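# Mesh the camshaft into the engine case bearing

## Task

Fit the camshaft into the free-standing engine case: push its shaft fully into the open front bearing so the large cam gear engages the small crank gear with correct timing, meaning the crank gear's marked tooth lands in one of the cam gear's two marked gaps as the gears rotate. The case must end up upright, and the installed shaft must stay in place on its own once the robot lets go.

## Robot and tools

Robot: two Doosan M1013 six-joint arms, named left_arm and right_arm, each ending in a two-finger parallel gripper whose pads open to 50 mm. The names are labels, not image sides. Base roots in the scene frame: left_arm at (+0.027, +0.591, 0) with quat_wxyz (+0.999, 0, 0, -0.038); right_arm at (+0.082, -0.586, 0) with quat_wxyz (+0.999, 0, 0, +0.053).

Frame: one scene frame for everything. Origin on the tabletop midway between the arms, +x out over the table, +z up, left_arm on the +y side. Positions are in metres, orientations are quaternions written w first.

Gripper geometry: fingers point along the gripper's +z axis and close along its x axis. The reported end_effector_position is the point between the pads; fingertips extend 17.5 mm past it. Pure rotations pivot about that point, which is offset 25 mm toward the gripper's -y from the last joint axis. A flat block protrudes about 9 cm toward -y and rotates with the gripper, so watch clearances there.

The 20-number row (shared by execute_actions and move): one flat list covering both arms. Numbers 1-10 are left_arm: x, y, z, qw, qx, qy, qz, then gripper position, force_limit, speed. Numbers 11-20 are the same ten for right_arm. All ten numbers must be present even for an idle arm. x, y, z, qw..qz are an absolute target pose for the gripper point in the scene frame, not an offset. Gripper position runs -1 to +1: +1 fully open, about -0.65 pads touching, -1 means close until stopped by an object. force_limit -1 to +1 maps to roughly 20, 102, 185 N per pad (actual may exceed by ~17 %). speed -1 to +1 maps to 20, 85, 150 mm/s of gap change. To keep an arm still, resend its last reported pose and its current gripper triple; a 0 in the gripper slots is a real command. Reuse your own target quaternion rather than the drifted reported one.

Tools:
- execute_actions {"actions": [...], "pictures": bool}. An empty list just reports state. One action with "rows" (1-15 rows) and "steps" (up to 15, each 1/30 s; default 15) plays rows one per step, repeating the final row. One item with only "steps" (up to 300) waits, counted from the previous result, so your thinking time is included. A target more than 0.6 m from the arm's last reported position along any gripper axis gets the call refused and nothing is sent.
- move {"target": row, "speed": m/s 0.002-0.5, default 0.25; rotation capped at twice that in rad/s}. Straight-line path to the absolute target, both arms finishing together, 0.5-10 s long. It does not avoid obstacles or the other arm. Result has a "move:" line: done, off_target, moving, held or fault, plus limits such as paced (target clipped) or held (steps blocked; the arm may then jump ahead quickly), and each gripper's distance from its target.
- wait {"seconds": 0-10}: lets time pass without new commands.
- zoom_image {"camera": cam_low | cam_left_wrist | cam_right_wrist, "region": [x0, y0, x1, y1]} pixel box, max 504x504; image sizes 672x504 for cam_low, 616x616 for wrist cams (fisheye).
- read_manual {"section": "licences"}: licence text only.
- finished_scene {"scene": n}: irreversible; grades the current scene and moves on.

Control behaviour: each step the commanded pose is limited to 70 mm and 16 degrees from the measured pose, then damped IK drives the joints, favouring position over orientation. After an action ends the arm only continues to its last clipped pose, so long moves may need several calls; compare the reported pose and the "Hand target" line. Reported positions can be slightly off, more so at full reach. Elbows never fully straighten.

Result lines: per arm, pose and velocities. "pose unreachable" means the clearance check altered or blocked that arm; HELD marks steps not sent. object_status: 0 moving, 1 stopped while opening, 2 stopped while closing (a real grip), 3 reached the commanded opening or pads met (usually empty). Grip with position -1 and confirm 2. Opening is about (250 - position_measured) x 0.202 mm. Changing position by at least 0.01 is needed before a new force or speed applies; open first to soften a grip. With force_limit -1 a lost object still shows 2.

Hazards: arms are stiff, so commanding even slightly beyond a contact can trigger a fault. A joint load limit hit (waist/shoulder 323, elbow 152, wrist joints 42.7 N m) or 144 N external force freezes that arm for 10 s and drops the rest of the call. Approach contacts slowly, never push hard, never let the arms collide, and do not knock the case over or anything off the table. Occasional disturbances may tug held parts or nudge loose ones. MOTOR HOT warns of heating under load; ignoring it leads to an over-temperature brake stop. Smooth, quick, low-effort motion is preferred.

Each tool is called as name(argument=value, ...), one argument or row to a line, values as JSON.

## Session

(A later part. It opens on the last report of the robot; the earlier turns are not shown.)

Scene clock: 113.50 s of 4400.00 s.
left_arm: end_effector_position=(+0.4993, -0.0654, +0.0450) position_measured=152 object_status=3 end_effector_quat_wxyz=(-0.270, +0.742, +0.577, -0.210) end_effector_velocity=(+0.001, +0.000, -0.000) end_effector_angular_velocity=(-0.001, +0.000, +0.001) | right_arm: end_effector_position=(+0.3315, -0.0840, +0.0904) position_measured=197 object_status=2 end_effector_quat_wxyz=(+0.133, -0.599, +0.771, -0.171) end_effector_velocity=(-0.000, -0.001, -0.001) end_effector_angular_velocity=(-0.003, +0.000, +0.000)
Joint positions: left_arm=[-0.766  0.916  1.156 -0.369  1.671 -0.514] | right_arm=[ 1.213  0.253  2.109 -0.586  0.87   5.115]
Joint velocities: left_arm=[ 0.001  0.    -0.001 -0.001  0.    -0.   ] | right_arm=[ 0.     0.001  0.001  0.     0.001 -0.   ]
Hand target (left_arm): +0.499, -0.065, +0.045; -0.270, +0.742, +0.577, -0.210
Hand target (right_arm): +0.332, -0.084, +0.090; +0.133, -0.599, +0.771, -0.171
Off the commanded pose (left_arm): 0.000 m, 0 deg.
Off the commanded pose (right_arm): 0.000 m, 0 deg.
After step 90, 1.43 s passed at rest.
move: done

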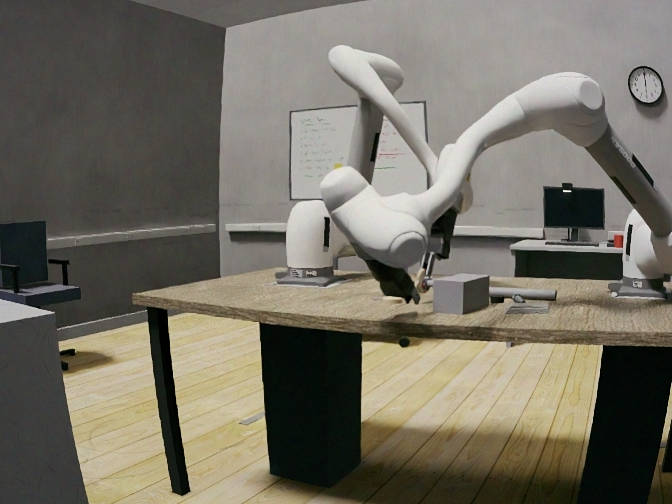

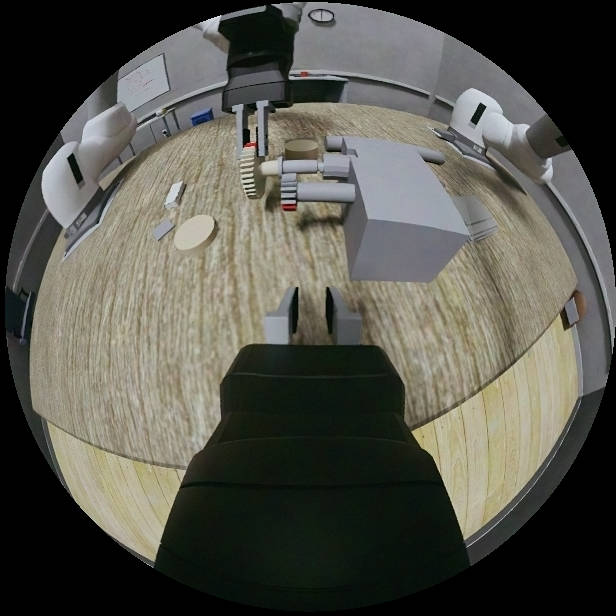

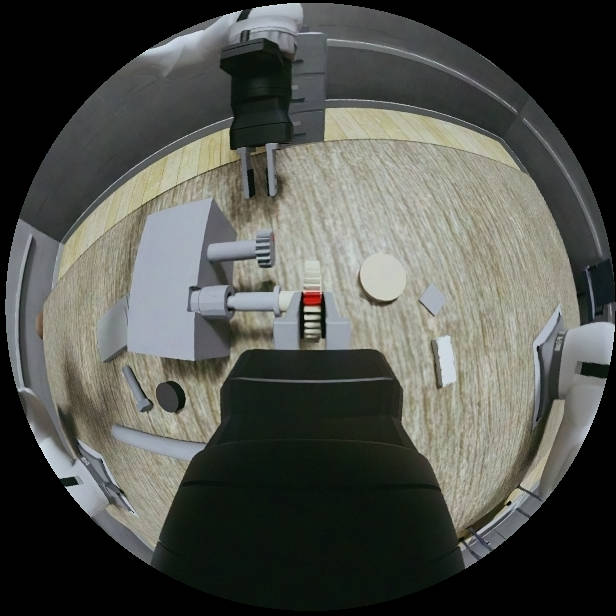

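move(
  target=[0.4993,-0.0654,0.045,-0.27,0.742,0.5766,-0.2099,0,0,0,0.3345,-0.0724,0.0904,-0.1328,0.5991,-0.7709,0.1709,-1,0,-0.5],
  speed=0.01,
)

zoom_image(
  camera="cam_right_wrist",
  region=[190, 220, 340, 340],
)

zoom_image(
  camera="cam_left_wrist",
  region=[260, 140, 360, 200],
)

Scene clock: 118.83 s of 4400.00 s.
left_arm: end_effector_position=(+0.4993, -0.0654, +0.0450) position_measured=152 object_status=3 end_effector_quat_wxyz=(-0.270, +0.742, +0.577, -0.210) end_effector_velocity=(+0.001, +0.000, +0.001) end_effector_angular_velocity=(-0.001, -0.001, +0.002) | right_arm: end_effector_position=(+0.3345, -0.0725, +0.0904) position_measured=197 object_status=2 end_effector_quat_wxyz=(+0.133, -0.599, +0.771, -0.171) end_effector_velocity=(+0.001, +0.000, +0.000) end_effector_angular_velocity=(+0.001, -0.000, -0.001)
Joint positions: left_arm=[-0.766  0.916  1.156 -0.369  1.671 -0.514] | right_arm=[ 1.213  0.269  2.087 -0.583  0.875  5.11 ]
Joint velocities: left_arm=[ 0.001 -0.001 -0.    -0.     0.    -0.001] | right_arm=[-0.001  0.    -0.001 -0.    -0.001 -0.   ]
Hand target (left_arm): +0.499, -0.065, +0.045; -0.270, +0.742, +0.577, -0.210
Hand target (right_arm): +0.335, -0.072, +0.090; +0.133, -0.599, +0.771, -0.171
Off the commanded pose (left_arm): 0.000 m, 0 deg.
Off the commanded pose (right_arm): 0.000 m, 0 deg.
After step 90, 0.90 s passed at rest.
move: done

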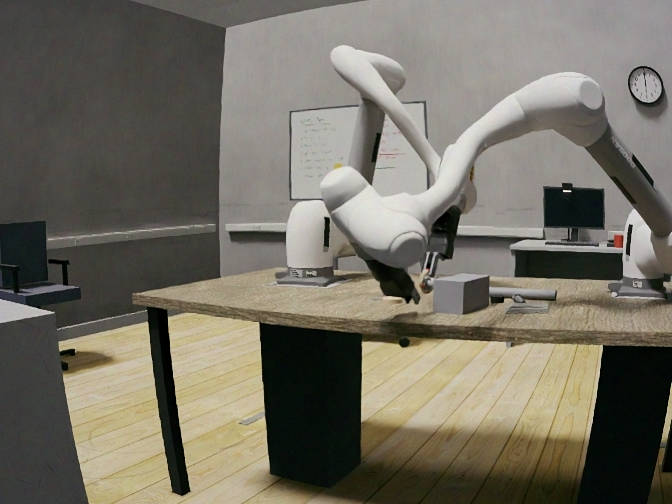

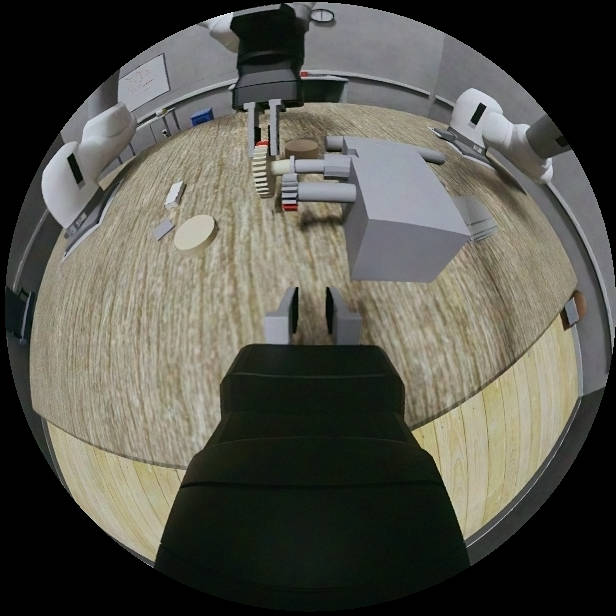

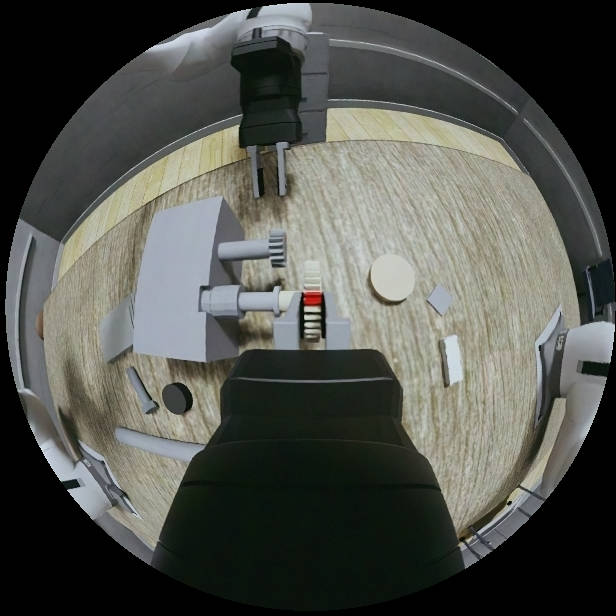

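Region (190, 220, 340, 340) of cam_right_wrist's 616x616 image, scaled by 3.360, with more detail than that image has; it fills the top 403 rows of this view, and the rest is white.

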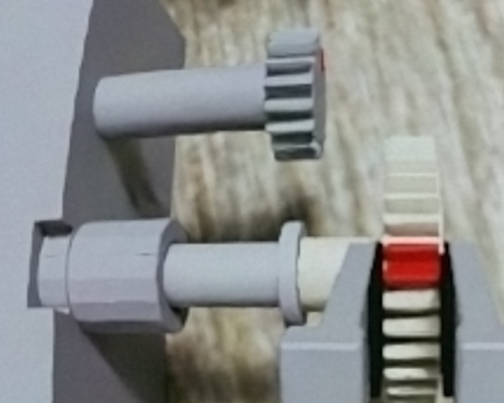

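Region (260, 140, 360, 200) of cam_left_wrist's 616x616 image, scaled by 5.040, with more detail than that image has; it fills the top 302 rows of this view, and the rest is white.

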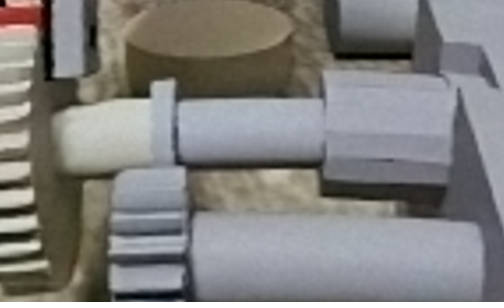

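move(
  target=[0.445,-0.16,0.05,-0.27,0.742,0.5766,-0.2099,0,0,0,0.3377,-0.0598,0.0904,-0.1328,0.5991,-0.7709,0.1709,-1,0,-0.5],
  speed=0.08,
)

zoom_image(
  camera="cam_right_wrist",
  region=[190, 220, 340, 340],
)

zoom_image(
  camera="cam_left_wrist",
  region=[340, 140, 460, 260],
)

Scene clock: 127.30 s of 4400.00 s.
left_arm: end_effector_position=(+0.4449, -0.1599, +0.0500) position_measured=152 object_status=3 end_effector_quat_wxyz=(-0.270, +0.742, +0.577, -0.210) end_effector_velocity=(-0.001, -0.001, +0.000) end_effector_angular_velocity=(+0.000, +0.000, -0.001) | right_arm: end_effector_position=(+0.3377, -0.0598, +0.0904) position_measured=197 object_status=2 end_effector_quat_wxyz=(+0.133, -0.599, +0.771, -0.171) end_effector_velocity=(+0.000, -0.000, +0.000) end_effector_angular_velocity=(+0.000, -0.000, -0.002)
Joint positions: left_arm=[-0.868  0.97   1.037 -0.427  1.695 -0.624] | right_arm=[ 1.213  0.286  2.062 -0.58   0.881  5.105]
Joint velocities: left_arm=[-0.001 -0.     0.    -0.     0.    -0.   ] | right_arm=[-0.001 -0.    -0.     0.     0.001  0.   ]
Hand target (left_arm): +0.445, -0.160, +0.050; -0.270, +0.742, +0.577, -0.210
Hand target (right_arm): +0.338, -0.060, +0.090; +0.133, -0.599, +0.771, -0.171
Off the commanded pose (left_arm): 0.000 m, 0 deg.
Off the commanded pose (right_arm): 0.000 m, 0 deg.
After step 90, 3.80 s passed at rest.
move: done

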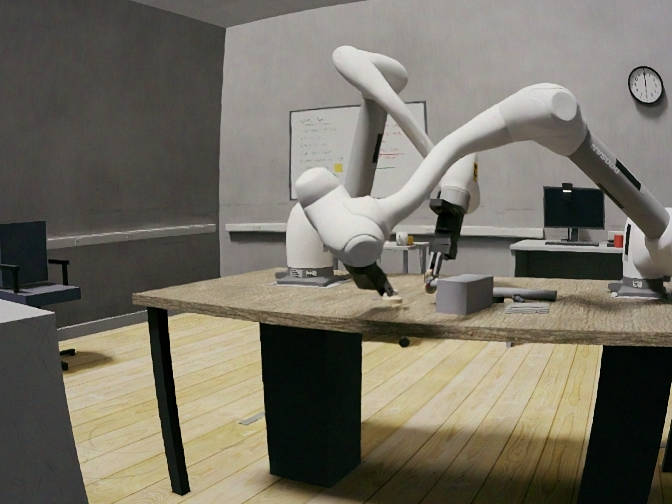

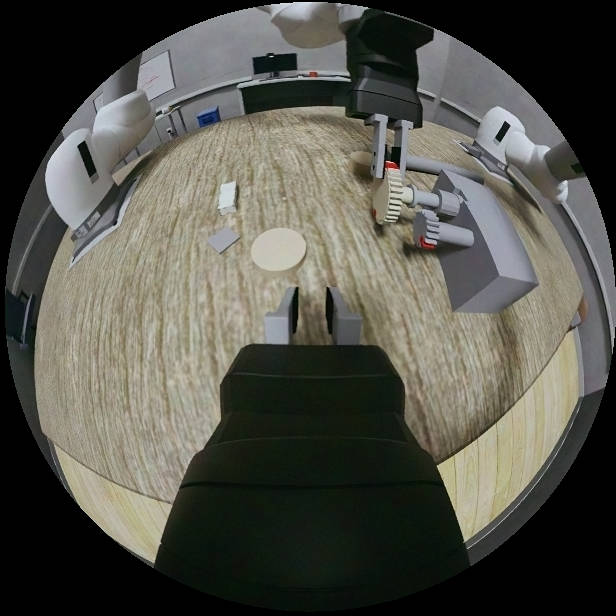

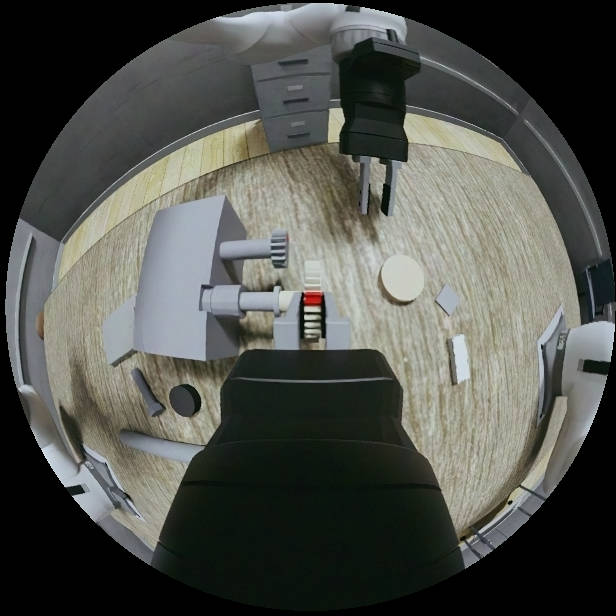

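Region (190, 220, 340, 340) of cam_right_wrist's 616x616 image, scaled by 3.360, with more detail than that image has; it fills the top 403 rows of this view, and the rest is white.

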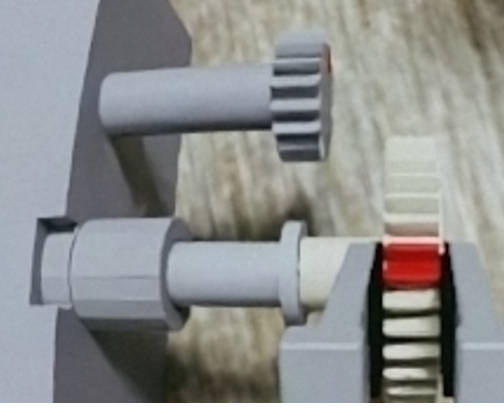

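Region (340, 140, 460, 260) of cam_left_wrist's 616x616 image, scaled by 4.200, with more detail than that image has.

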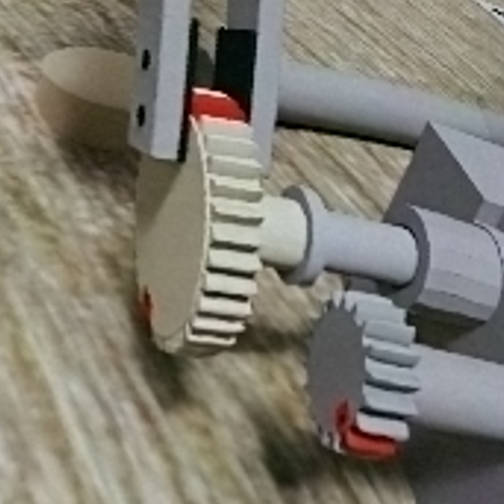

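move(
  target=[0.54,-0.05,0.14,-0.27,0.742,0.5766,-0.2099,-0.3,0,0,0.3377,-0.0598,0.0904,-0.1328,0.5991,-0.7709,0.1709,-1,0,-0.5],
  speed=0.3,
)

move(
  target=[0.42,0.15,0.13,-0.0216,0.1226,0.9771,-0.1722,-0.3,0,0,0.3377,-0.0598,0.0904,-0.1328,0.5991,-0.7709,0.1709,-1,0,-0.5],
  speed=0.4,
)

move(
  target=[0.3974,0.134,0.065,-0.0216,0.1226,0.9771,-0.1722,-0.3,0,0,0.3377,-0.0598,0.0904,-0.1328,0.5991,-0.7709,0.1709,-1,0,-0.5],
  speed=0.15,
)

zoom_image(
  camera="cam_left_wrist",
  region=[230, 70, 370, 170],
)

Scene clock: 133.53 s of 4400.00 s.
left_arm: end_effector_position=(+0.5400, -0.0502, +0.1399) position_measured=198 object_status=3 end_effector_quat_wxyz=(-0.270, +0.742, +0.577, -0.210) end_effector_velocity=(+0.000, -0.000, +0.002) end_effector_angular_velocity=(-0.002, -0.001, +0.000) | right_arm: end_effector_position=(+0.3377, -0.0598, +0.0904) position_measured=197 object_status=2 end_effector_quat_wxyz=(+0.133, -0.599, +0.771, -0.171) end_effector_velocity=(+0.000, -0.000, +0.000) end_effector_angular_velocity=(-0.000, -0.000, -0.000)
Joint positions: left_arm=[-0.725  0.874  1.05  -0.355  1.822 -0.532] | right_arm=[ 1.213  0.286  2.062 -0.58   0.881  5.105]
Joint velocities: left_arm=[ 0.    -0.001 -0.001 -0.001  0.     0.   ] | right_arm=[-0.    -0.     0.     0.     0.001 -0.   ]
Hand target (left_arm): +0.540, -0.050, +0.140; -0.270, +0.742, +0.577, -0.210
Hand target (right_arm): +0.338, -0.060, +0.090; +0.133, -0.599, +0.771, -0.171
Off the commanded pose (left_arm): 0.000 m, 0 deg.
Off the commanded pose (right_arm): 0.000 m, 0 deg.
After step 90, 2.27 s passed at rest.
move: done

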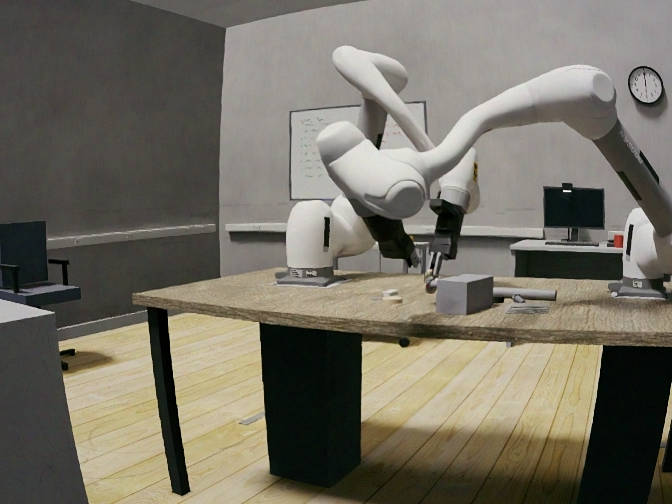

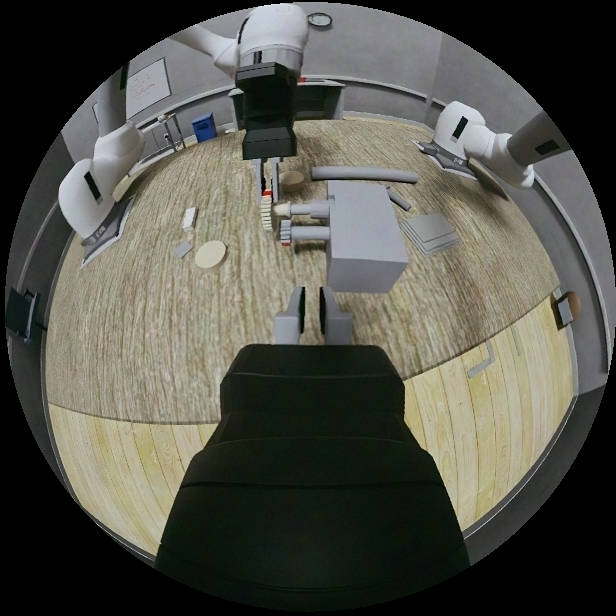

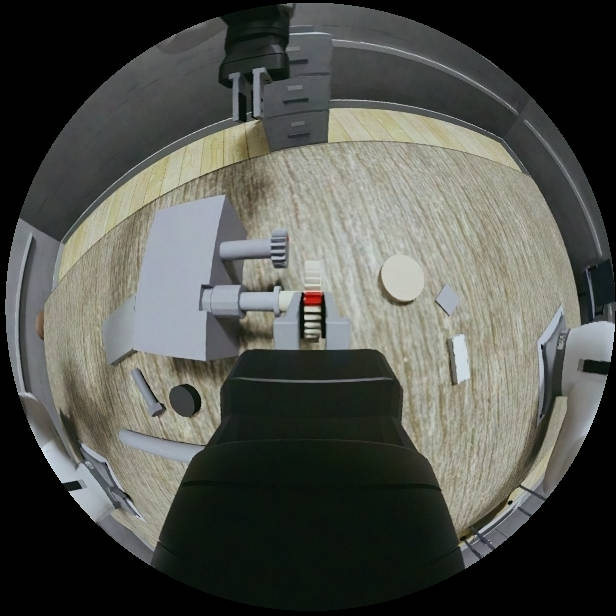

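Scene clock: 136.00 s of 4400.00 s.
left_arm: end_effector_position=(+0.4202, +0.1500, +0.1299) position_measured=198 object_status=3 end_effector_quat_wxyz=(-0.021, +0.123, +0.977, -0.172) end_effector_velocity=(+0.001, +0.000, +0.001) end_effector_angular_velocity=(-0.001, -0.001, +0.002) | right_arm: end_effector_position=(+0.3377, -0.0598, +0.0904) position_measured=197 object_status=2 end_effector_quat_wxyz=(+0.133, -0.599, +0.771, -0.171) end_effector_velocity=(+0.000, +0.000, +0.000) end_effector_angular_velocity=(-0.000, -0.000, -0.000)
Joint positions: left_arm=[-0.632  0.161  2.104 -0.454  0.771 -1.717] | right_arm=[ 1.213  0.286  2.062 -0.58   0.881  5.105]
Joint velocities: left_arm=[ 0.    -0.002 -0.     0.001 -0.    -0.002] | right_arm=[-0.     0.    -0.001  0.     0.001 -0.   ]
Hand target (left_arm): +0.420, +0.150, +0.130; -0.021, +0.123, +0.977, -0.172
Hand target (right_arm): +0.338, -0.060, +0.090; +0.133, -0.599, +0.771, -0.171
Off the commanded pose (left_arm): 0.000 m, 0 deg.
Off the commanded pose (right_arm): 0.000 m, 0 deg.
move: done

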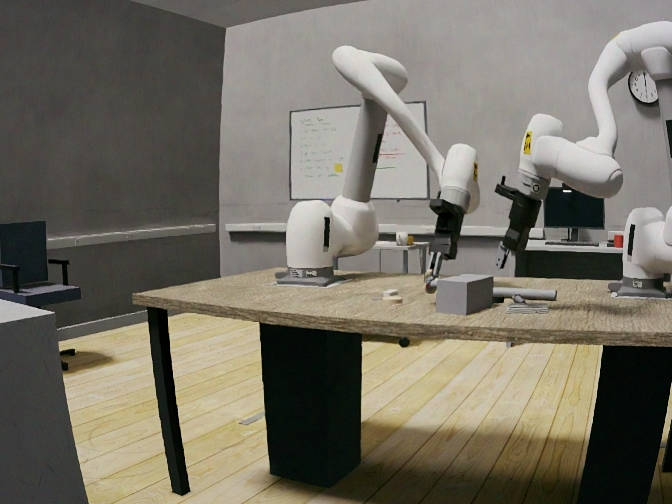

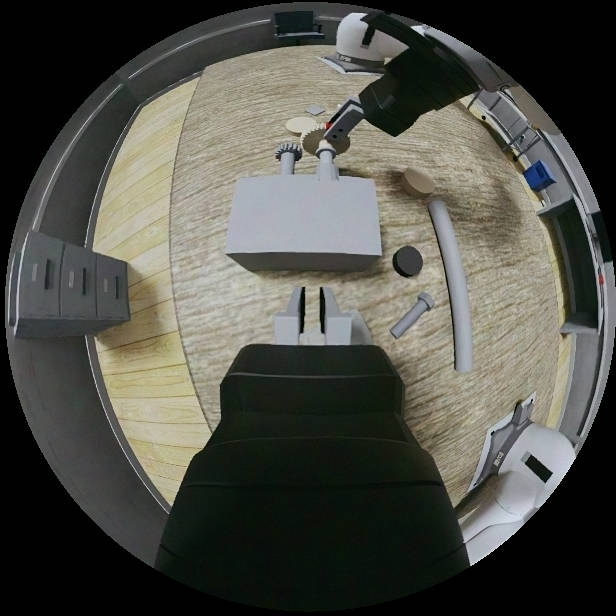

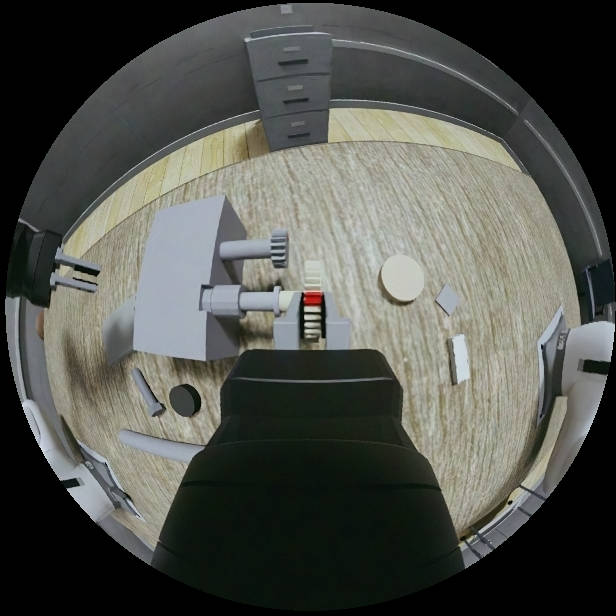

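Scene clock: 136.80 s of 4400.00 s.
left_arm: end_effector_position=(+0.3974, +0.1340, +0.0650) position_measured=198 object_status=3 end_effector_quat_wxyz=(-0.022, +0.123, +0.977, -0.172) end_effector_velocity=(-0.001, +0.000, -0.001) end_effector_angular_velocity=(+0.001, +0.001, -0.001) | right_arm: end_effector_position=(+0.3377, -0.0598, +0.0904) position_measured=197 object_status=2 end_effector_quat_wxyz=(+0.133, -0.599, +0.771, -0.171) end_effector_velocity=(+0.000, +0.000, +0.001) end_effector_angular_velocity=(+0.001, -0.000, -0.000)
Joint positions: left_arm=[-0.683  0.235  2.168 -0.53   0.632 -1.666] | right_arm=[ 1.213  0.286  2.062 -0.58   0.881  5.105]
Joint velocities: left_arm=[-0.001  0.001  0.001 -0.    -0.001  0.001] | right_arm=[-0.    -0.    -0.001  0.     0.    -0.   ]
Hand target (left_arm): +0.397, +0.134, +0.065; -0.022, +0.123, +0.977, -0.172
Hand target (right_arm): +0.338, -0.060, +0.090; +0.133, -0.599, +0.771, -0.171
Off the commanded pose (left_arm): 0.000 m, 0 deg.
Off the commanded pose (right_arm): 0.000 m, 0 deg.
move: done

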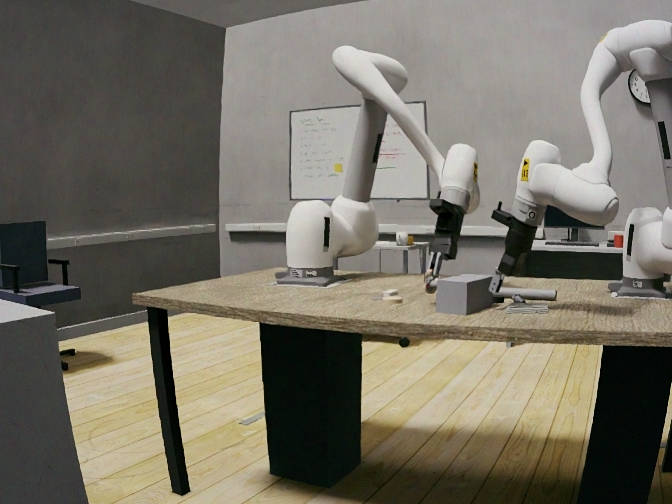

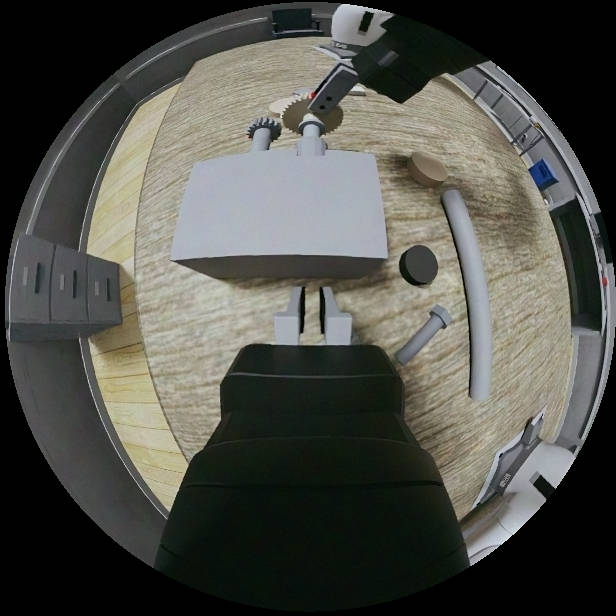

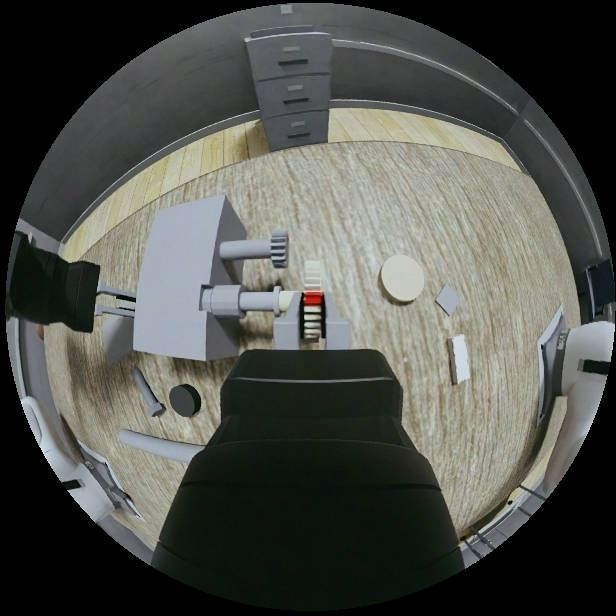

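Region (230, 70, 370, 170) of cam_left_wrist's 616x616 image, scaled by 3.600, with more detail than that image has; it fills the top 360 rows of this view, and the rest is white.

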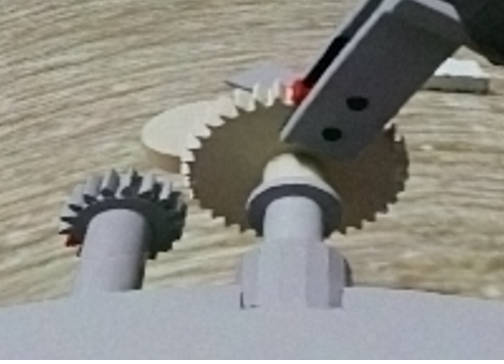

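move(
  target=[0.3930,0.1166,0.065,-0.0216,0.1226,0.9771,-0.1722,-0.3,0,0,0.3377,-0.0598,0.0904,-0.1328,0.5991,-0.7709,0.1709,-1,0,-0.5],
  speed=0.012,
)

zoom_image(
  camera="cam_right_wrist",
  region=[190, 220, 340, 340],
)

Scene clock: 141.60 s of 4400.00 s.
left_arm: end_effector_position=(+0.3930, +0.1168, +0.0650) position_measured=198 object_status=3 end_effector_quat_wxyz=(-0.022, +0.123, +0.977, -0.172) end_effector_velocity=(+0.000, -0.000, +0.001) end_effector_angular_velocity=(-0.001, -0.001, -0.000) | right_arm: end_effector_position=(+0.3377, -0.0599, +0.0904) position_measured=197 object_status=2 end_effector_quat_wxyz=(+0.133, -0.599, +0.771, -0.171) end_effector_velocity=(+0.000, +0.001, +0.001) end_effector_angular_velocity=(+0.003, -0.000, +0.000)
Joint positions: left_arm=[-0.713  0.246  2.153 -0.525  0.625 -1.699] | right_arm=[ 1.213  0.286  2.062 -0.58   0.882  5.105]
Joint velocities: left_arm=[-0.    -0.001 -0.001  0.    -0.001 -0.   ] | right_arm=[ 0.    -0.001 -0.001 -0.    -0.001  0.   ]
Hand target (left_arm): +0.393, +0.117, +0.065; -0.022, +0.123, +0.977, -0.172
Hand target (right_arm): +0.338, -0.060, +0.090; +0.133, -0.599, +0.771, -0.171
Off the commanded pose (left_arm): 0.000 m, 0 deg.
Off the commanded pose (right_arm): 0.000 m, 0 deg.
After step 90, 0.07 s passed at rest.
move: done

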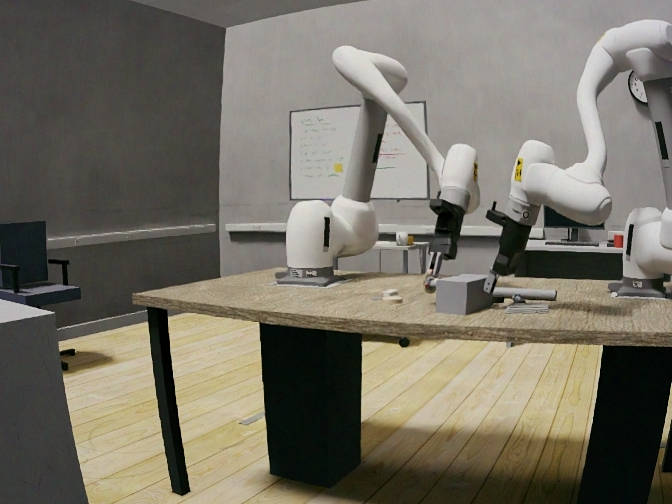

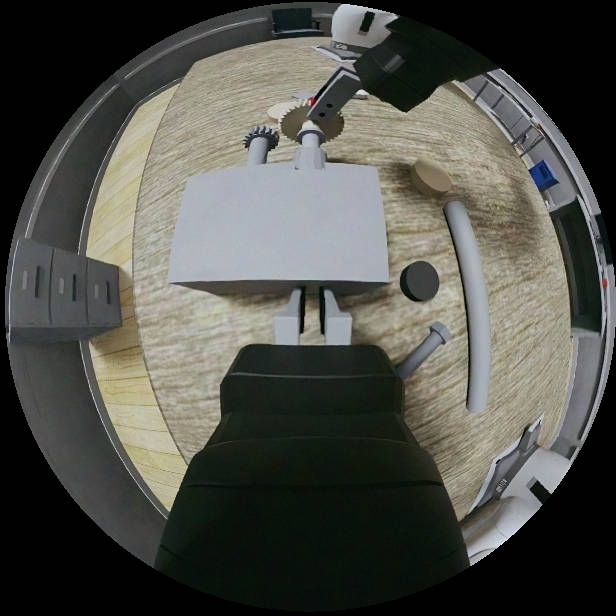

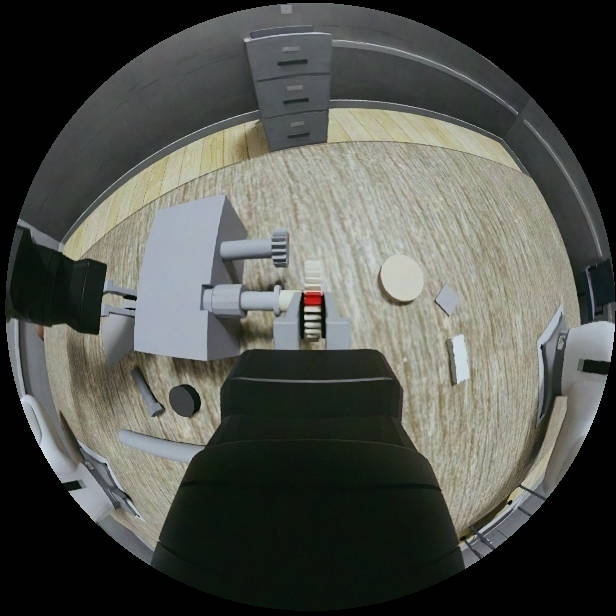

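Region (190, 220, 340, 340) of cam_right_wrist's 616x616 image, scaled by 3.360, with more detail than that image has; it fills the top 403 rows of this view, and the rest is white.

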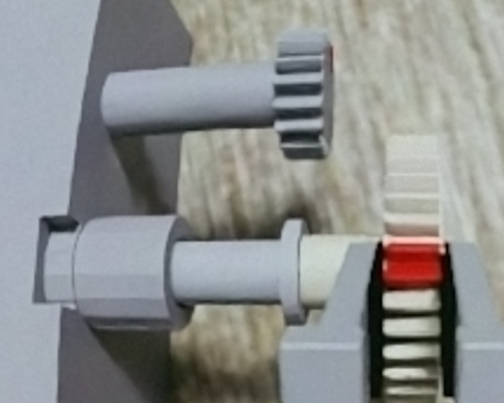

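move(
  target=[0.3931,0.1172,0.065,-0.0216,0.1226,0.9771,-0.1722,-0.3,0,0,0.3377,-0.0598,0.0904,-0.1328,0.5991,-0.7709,0.1709,-0.1,0,-1],
  speed=0.012,
)

zoom_image(
  camera="cam_right_wrist",
  region=[190, 220, 340, 340],
)

zoom_image(
  camera="cam_left_wrist",
  region=[230, 80, 370, 180],
)

Scene clock: 147.13 s of 4400.00 s.
left_arm: end_effector_position=(+0.3932, +0.1171, +0.0651) position_measured=198 object_status=3 end_effector_quat_wxyz=(-0.022, +0.123, +0.977, -0.172) end_effector_velocity=(-0.001, +0.001, -0.001) end_effector_angular_velocity=(+0.001, +0.002, +0.000) | right_arm: end_effector_position=(+0.3377, -0.0597, +0.0904) position_measured=167 object_status=3 end_effector_quat_wxyz=(+0.133, -0.599, +0.771, -0.171) end_effector_velocity=(+0.000, -0.000, +0.000) end_effector_angular_velocity=(-0.000, -0.000, -0.000)
Joint positions: left_arm=[-0.712  0.245  2.153 -0.525  0.625 -1.697] | right_arm=[ 1.213  0.286  2.062 -0.58   0.881  5.105]
Joint velocities: left_arm=[-0.     0.001  0.002 -0.002  0.     0.001] | right_arm=[-0.    -0.001  0.001  0.     0.     0.   ]
Hand target (left_arm): +0.393, +0.117, +0.065; -0.022, +0.123, +0.977, -0.172
Hand target (right_arm): +0.338, -0.060, +0.090; +0.133, -0.599, +0.771, -0.171
Off the commanded pose (left_arm): 0.000 m, 0 deg.
Off the commanded pose (right_arm): 0.000 m, 0 deg.
After step 90, 1.83 s passed at rest.
move: done

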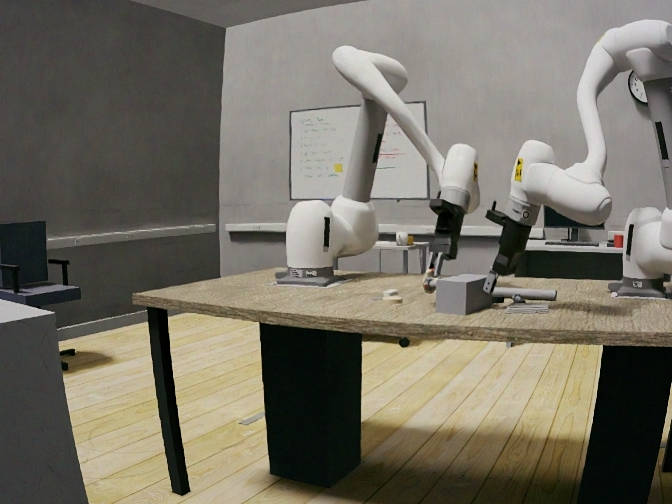

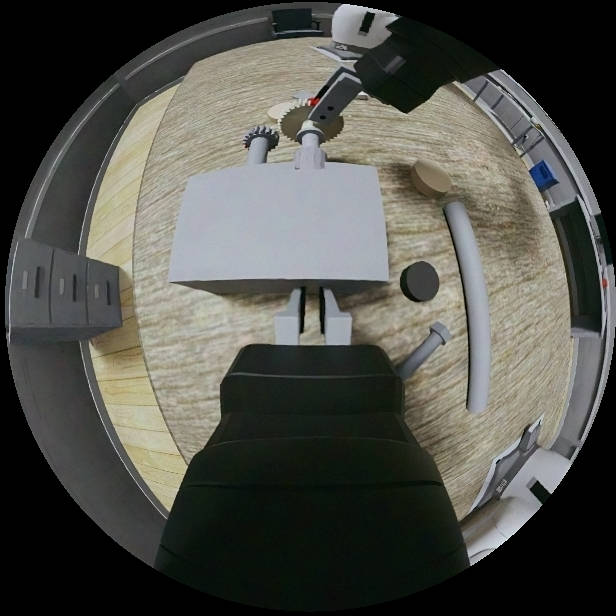

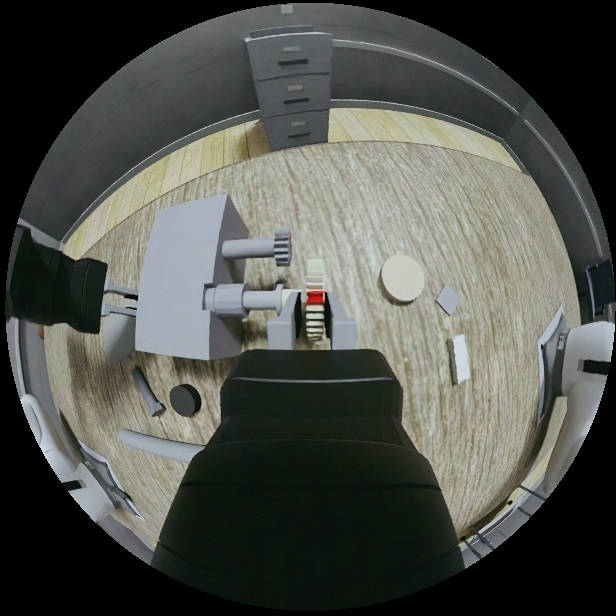

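Region (190, 220, 340, 340) of cam_right_wrist's 616x616 image, scaled by 3.360, with more detail than that image has; it fills the top 403 rows of this view, and the rest is white.

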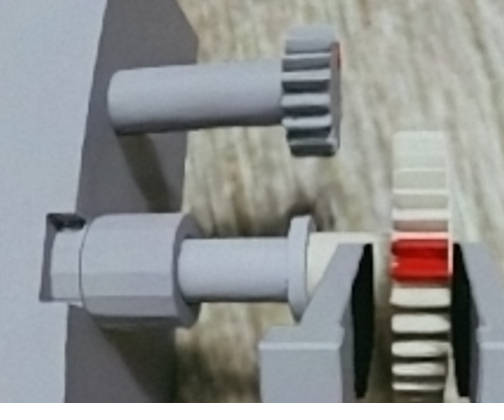

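Region (230, 80, 370, 180) of cam_left_wrist's 616x616 image, scaled by 3.600, with more detail than that image has; it fills the top 360 rows of this view, and the rest is white.

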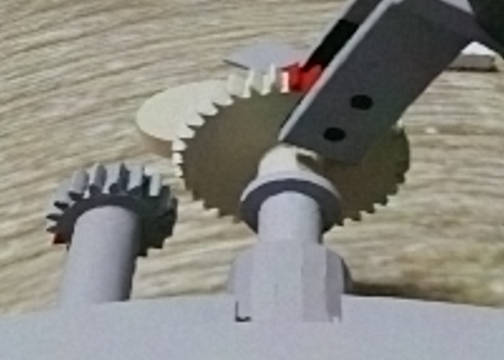

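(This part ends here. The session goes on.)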